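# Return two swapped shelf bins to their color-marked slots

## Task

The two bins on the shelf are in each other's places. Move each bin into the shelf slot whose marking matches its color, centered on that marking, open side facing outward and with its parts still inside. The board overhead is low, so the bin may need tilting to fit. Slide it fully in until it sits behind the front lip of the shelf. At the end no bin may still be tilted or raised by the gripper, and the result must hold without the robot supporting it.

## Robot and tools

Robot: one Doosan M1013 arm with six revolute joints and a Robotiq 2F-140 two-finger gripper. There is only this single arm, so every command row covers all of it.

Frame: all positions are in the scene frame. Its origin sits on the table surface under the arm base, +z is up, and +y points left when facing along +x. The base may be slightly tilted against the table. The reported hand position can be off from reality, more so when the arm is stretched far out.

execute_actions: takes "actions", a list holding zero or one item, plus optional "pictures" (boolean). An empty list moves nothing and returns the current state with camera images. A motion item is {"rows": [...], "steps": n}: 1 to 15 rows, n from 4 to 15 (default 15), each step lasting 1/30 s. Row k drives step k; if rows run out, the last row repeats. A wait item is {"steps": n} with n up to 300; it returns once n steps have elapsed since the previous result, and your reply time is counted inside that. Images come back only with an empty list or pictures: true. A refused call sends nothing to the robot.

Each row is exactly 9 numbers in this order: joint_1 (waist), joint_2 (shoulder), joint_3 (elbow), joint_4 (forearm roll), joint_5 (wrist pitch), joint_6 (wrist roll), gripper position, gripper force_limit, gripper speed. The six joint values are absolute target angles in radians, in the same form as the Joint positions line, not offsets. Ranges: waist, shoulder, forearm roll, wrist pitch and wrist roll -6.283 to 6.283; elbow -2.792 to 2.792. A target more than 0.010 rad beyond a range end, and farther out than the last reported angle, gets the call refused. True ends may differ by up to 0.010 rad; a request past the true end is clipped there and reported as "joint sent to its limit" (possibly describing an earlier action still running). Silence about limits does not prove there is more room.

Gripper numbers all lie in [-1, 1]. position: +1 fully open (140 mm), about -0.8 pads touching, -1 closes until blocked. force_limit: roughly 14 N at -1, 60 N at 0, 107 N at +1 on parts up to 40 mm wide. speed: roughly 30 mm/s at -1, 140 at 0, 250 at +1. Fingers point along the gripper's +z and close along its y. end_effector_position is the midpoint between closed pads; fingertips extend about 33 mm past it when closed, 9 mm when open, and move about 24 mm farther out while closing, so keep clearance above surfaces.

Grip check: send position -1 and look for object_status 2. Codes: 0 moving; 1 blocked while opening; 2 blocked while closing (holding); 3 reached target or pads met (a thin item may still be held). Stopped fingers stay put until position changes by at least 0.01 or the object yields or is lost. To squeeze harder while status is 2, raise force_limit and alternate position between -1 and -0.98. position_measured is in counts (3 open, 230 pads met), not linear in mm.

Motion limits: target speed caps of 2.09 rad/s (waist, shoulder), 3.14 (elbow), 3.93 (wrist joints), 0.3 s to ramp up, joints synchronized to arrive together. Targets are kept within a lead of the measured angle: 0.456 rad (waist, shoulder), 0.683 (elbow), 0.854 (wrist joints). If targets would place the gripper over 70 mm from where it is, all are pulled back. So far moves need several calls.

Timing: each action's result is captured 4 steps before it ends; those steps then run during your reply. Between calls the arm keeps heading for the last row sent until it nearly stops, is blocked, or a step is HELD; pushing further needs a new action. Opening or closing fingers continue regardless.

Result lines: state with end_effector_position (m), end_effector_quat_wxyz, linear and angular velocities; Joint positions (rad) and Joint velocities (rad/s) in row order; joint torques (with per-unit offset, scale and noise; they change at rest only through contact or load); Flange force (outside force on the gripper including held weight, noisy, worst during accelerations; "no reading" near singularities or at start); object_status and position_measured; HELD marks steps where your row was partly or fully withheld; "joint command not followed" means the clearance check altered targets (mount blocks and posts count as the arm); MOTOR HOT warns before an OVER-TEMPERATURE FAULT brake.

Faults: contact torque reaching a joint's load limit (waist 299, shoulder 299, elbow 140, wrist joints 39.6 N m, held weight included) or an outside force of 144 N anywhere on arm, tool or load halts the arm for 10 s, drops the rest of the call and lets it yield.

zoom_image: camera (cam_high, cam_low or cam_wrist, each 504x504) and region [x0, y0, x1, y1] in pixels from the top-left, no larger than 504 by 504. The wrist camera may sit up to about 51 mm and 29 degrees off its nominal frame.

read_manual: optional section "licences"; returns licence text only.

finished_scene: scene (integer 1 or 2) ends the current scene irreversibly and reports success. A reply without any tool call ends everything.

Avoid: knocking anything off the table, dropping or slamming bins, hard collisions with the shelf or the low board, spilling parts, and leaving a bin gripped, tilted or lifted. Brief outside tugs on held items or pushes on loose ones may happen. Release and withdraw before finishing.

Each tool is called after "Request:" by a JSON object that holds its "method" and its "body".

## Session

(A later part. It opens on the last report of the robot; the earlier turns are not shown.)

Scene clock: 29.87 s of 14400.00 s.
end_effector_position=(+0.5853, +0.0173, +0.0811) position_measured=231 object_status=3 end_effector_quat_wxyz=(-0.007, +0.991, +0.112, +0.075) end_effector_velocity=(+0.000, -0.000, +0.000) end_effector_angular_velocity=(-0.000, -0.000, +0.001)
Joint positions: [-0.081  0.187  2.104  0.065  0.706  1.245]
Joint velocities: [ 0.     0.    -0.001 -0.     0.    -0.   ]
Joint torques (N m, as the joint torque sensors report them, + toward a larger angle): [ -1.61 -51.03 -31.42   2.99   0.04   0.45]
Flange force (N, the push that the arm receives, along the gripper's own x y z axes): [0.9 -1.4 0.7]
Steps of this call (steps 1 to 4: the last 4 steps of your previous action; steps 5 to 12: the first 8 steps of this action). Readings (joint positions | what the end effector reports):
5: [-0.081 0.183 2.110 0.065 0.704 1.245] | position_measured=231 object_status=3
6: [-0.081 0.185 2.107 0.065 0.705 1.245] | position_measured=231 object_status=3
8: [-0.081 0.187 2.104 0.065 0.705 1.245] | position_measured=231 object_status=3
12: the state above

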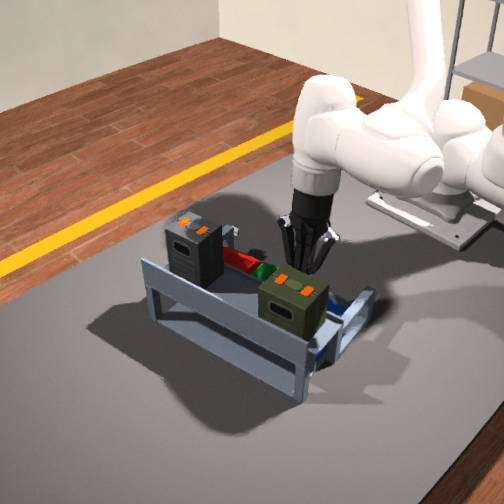

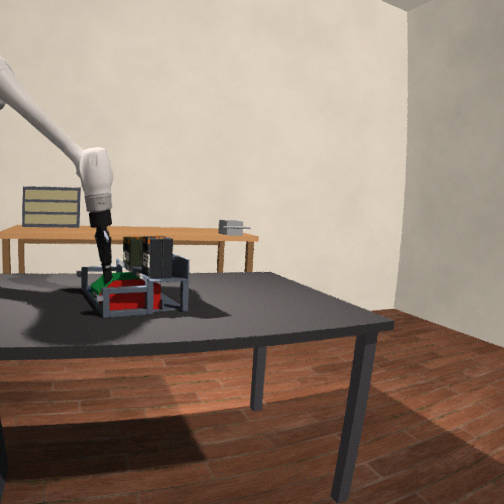

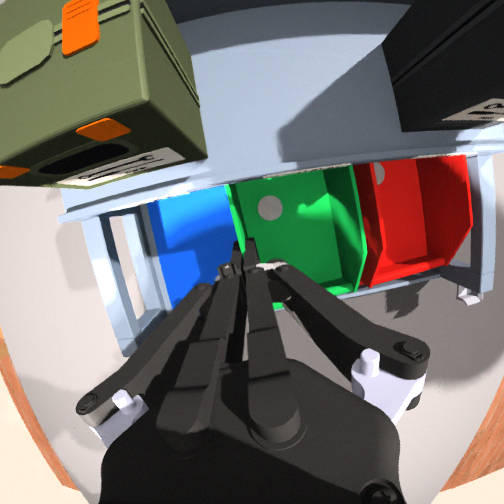

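Request:
{"method": "execute_actions", "body": {"actions": [{"rows":[[-0.081,0.194,2.098,0.065,0.705,1.245,-1,0.5,-0.3]],"steps":12}]}}

Request:
{"method": "execute_actions", "body": {"actions": [{"rows":[[-0.081,0.194,2.098,0.065,0.705,1.245,-0.45,0.5,-0.3]],"steps":12}]}}

Request:
{"method": "execute_actions", "body": {"actions": [{"rows":[[-0.081,0.122,2.058,0.058,0.815,1.25,-0.45,0.5,-0.3]],"steps":12}]}}

Request:
{"method": "execute_actions", "body": {"actions": [{"rows":[[-0.21,-0.04,2.19,0.075,0.85,1.12,-0.45,0.5,-0.3]]}]}}

Request:
{"method": "execute_actions", "body": {"actions": []}}

Request:
{"method": "zoom_image", "body": {"camera": "cam_wrist", "region": [80,60,420,280]}}

Scene clock: 30.27 s of 14400.00 s.
end_effector_position=(+0.5892, +0.0171, +0.0801) position_measured=231 object_status=3 end_effector_quat_wxyz=(-0.007, +0.991, +0.112, +0.075) end_effector_velocity=(+0.001, -0.000, +0.001) end_effector_angular_velocity=(-0.001, -0.003, +0.001)
Joint positions: [-0.081  0.194  2.098  0.065  0.705  1.245]
Joint velocities: [ 0.    -0.001 -0.001 -0.    -0.001 -0.001]
Joint torques (N m, as the joint torque sensors report them, + toward a larger angle): [ -2.43 -51.2  -31.52   2.54   0.39  -0.26]
Flange force (N, the push that the arm receives, along the gripper's own x y z axes): [0.8 -4.4 0.6]
Steps of this call (steps 1 to 4: the last 4 steps of your previous action; steps 5 to 12: the first 8 steps of this action). Readings (joint positions | what the end effector reports):
5: [-0.081 0.187 2.104 0.065 0.706 1.245] | position_measured=231 object_status=3
6: [-0.081 0.190 2.102 0.065 0.706 1.245] | position_measured=231 object_status=3
8: [-0.081 0.194 2.098 0.065 0.705 1.245] | position_measured=231 object_status=3
12: the state above

Scene clock: 30.67 s of 14400.00 s.
end_effector_position=(+0.5893, +0.0171, +0.0801) position_measured=194 object_status=0 end_effector_quat_wxyz=(-0.007, +0.991, +0.112, +0.075) end_effector_velocity=(+0.000, -0.000, +0.000) end_effector_angular_velocity=(-0.000, -0.000, +0.000)
Joint positions: [-0.081  0.194  2.098  0.065  0.705  1.245]
Joint velocities: [-0.  0. -0. -0. -0. -0.]
Joint torques (N m, as the joint torque sensors report them, + toward a larger angle): [  0.48 -49.98 -29.46   2.71  -0.06  -0.21]
Flange force (N, the push that the arm receives, along the gripper's own x y z axes): [2.1 1.5 -2.9]
Steps of this call (steps 1 to 4: the last 4 steps of your previous action; steps 5 to 12: the first 8 steps of this action). Readings (joint positions | what the end effector reports):
5: [-0.081 0.194 2.098 0.065 0.705 1.245] | position_measured=231 object_status=0
6: [-0.081 0.194 2.098 0.065 0.705 1.245] | position_measured=231 object_status=0
8: [-0.081 0.194 2.098 0.065 0.705 1.245] | position_measured=217 object_status=0
12: the state above

Scene clock: 31.07 s of 14400.00 s.
end_effector_position=(+0.5845, +0.0175, +0.1366) position_measured=186 object_status=3 end_effector_quat_wxyz=(-0.007, +0.990, +0.115, +0.077) end_effector_velocity=(-0.004, -0.002, -0.000) end_effector_angular_velocity=(-0.006, +0.012, +0.003)
Joint positions: [-0.081  0.122  2.058  0.058  0.815  1.25 ]
Joint velocities: [-0.    -0.    -0.001 -0.009  0.013  0.003]
Joint torques (N m, as the joint torque sensors report them, + toward a larger angle): [ -6.69 -38.57 -30.15   2.97  -0.01  -0.34]
Flange force (N, the push that the arm receives, along the gripper's own x y z axes): [9.5 -7.5 5.7]
Steps of this call (steps 1 to 4: the last 4 steps of your previous action; steps 5 to 12: the first 8 steps of this action). Readings (joint positions | what the end effector reports):
5: [-0.081 0.194 2.098 0.065 0.705 1.245] | position_measured=186 object_status=0
6: [-0.081 0.191 2.096 0.065 0.711 1.245] | position_measured=186 object_status=0
8: [-0.081 0.161 2.079 0.062 0.757 1.246] | position_measured=186 object_status=3
12: the state above

Scene clock: 31.57 s of 14400.00 s.
end_effector_position=(+0.4920, -0.0363, +0.1547) position_measured=186 object_status=3 end_effector_quat_wxyz=(-0.005, +0.991, +0.111, +0.077) end_effector_velocity=(-0.006, -0.006, +0.001) end_effector_angular_velocity=(+0.003, -0.004, -0.006)
Joint positions: [-0.21  -0.04   2.19   0.075  0.85   1.12 ]
Joint velocities: [-0.017 -0.012  0.01   0.007 -0.    -0.015]
Joint torques (N m, as the joint torque sensors report them, + toward a larger angle): [  0.83 -12.5  -36.8    3.93  -0.55   0.2 ]
Flange force (N, the push that the arm receives, along the gripper's own x y z axes): [7.0 1.1 -0.4]
Steps of this call (steps 1 to 4: the last 4 steps of your previous action; steps 5 to 15: the first 11 steps of this action). Readings (joint positions | what the end effector reports):
5: [-0.081 0.122 2.058 0.058 0.815 1.250] | position_measured=186 object_status=3
6: [-0.084 0.118 2.061 0.058 0.816 1.248] | position_measured=186 object_status=3
8: [-0.109 0.088 2.087 0.061 0.823 1.222] | position_measured=186 object_status=3
12: [-0.188 -0.013 2.168 0.072 0.844 1.142] | position_measured=186 object_status=3
15: the state above

Scene clock: 31.70 s of 14400.00 s.
end_effector_position=(+0.4918, -0.0364, +0.1546) position_measured=186 object_status=3 end_effector_quat_wxyz=(-0.005, +0.991, +0.111, +0.077) end_effector_velocity=(-0.001, +0.000, -0.000) end_effector_angular_velocity=(+0.000, +0.001, +0.001)
Joint positions: [-0.21  -0.04   2.19   0.075  0.85   1.12 ]
Joint velocities: [ 0.    -0.     0.001  0.001  0.    -0.001]
Joint torques (N m, as the joint torque sensors report them, + toward a larger angle): [ -2.47 -30.65 -32.03   3.31   0.4    0.11]
Flange force (N, the push that the arm receives, along the gripper's own x y z axes): [6.6 -3.0 -1.9]
Kept back: nothing.
Steps of this call (steps 1 to 4: the last 4 steps of your previous action). Readings (joint positions | what the end effector reports):
1: [-0.210 -0.040 2.190 0.075 0.850 1.120] | position_measured=186 object_status=3
2: [-0.210 -0.040 2.190 0.075 0.850 1.120] | position_measured=186 object_status=3
4: the state above

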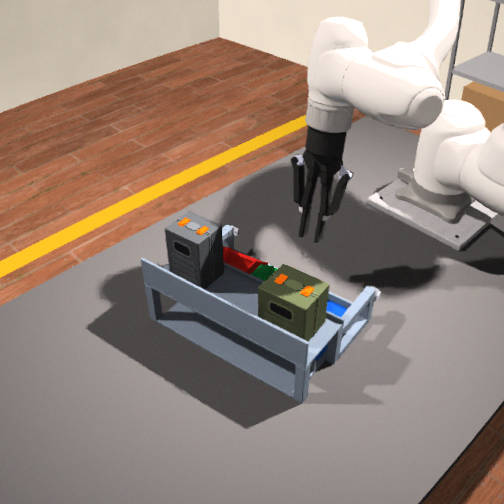

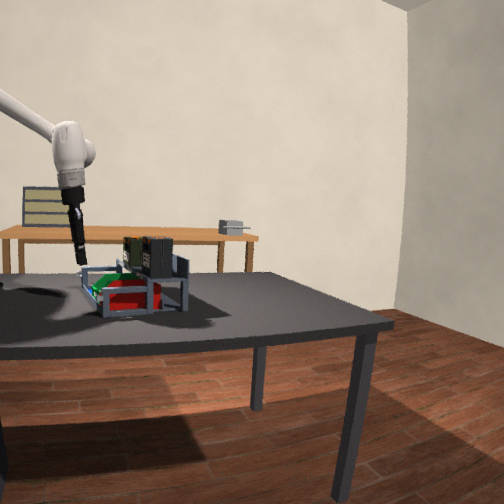

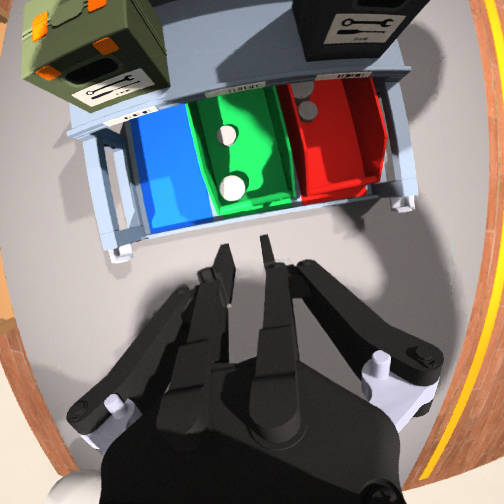

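Region (80, 60, 420, 280) of cam_wrist's 504x504 image, scaled by 1.482, with more detail than that image has; it fills the top 326 rows of this view, and the rest is white.

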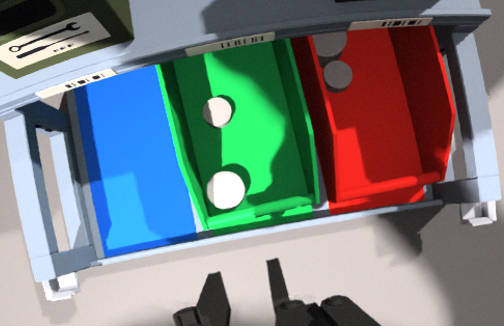

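Both bins look centered on their marks and sit at matching depth.

Request:
{"method": "finished_scene", "body": {"scene": 2}}

The scene is finished: the task was done.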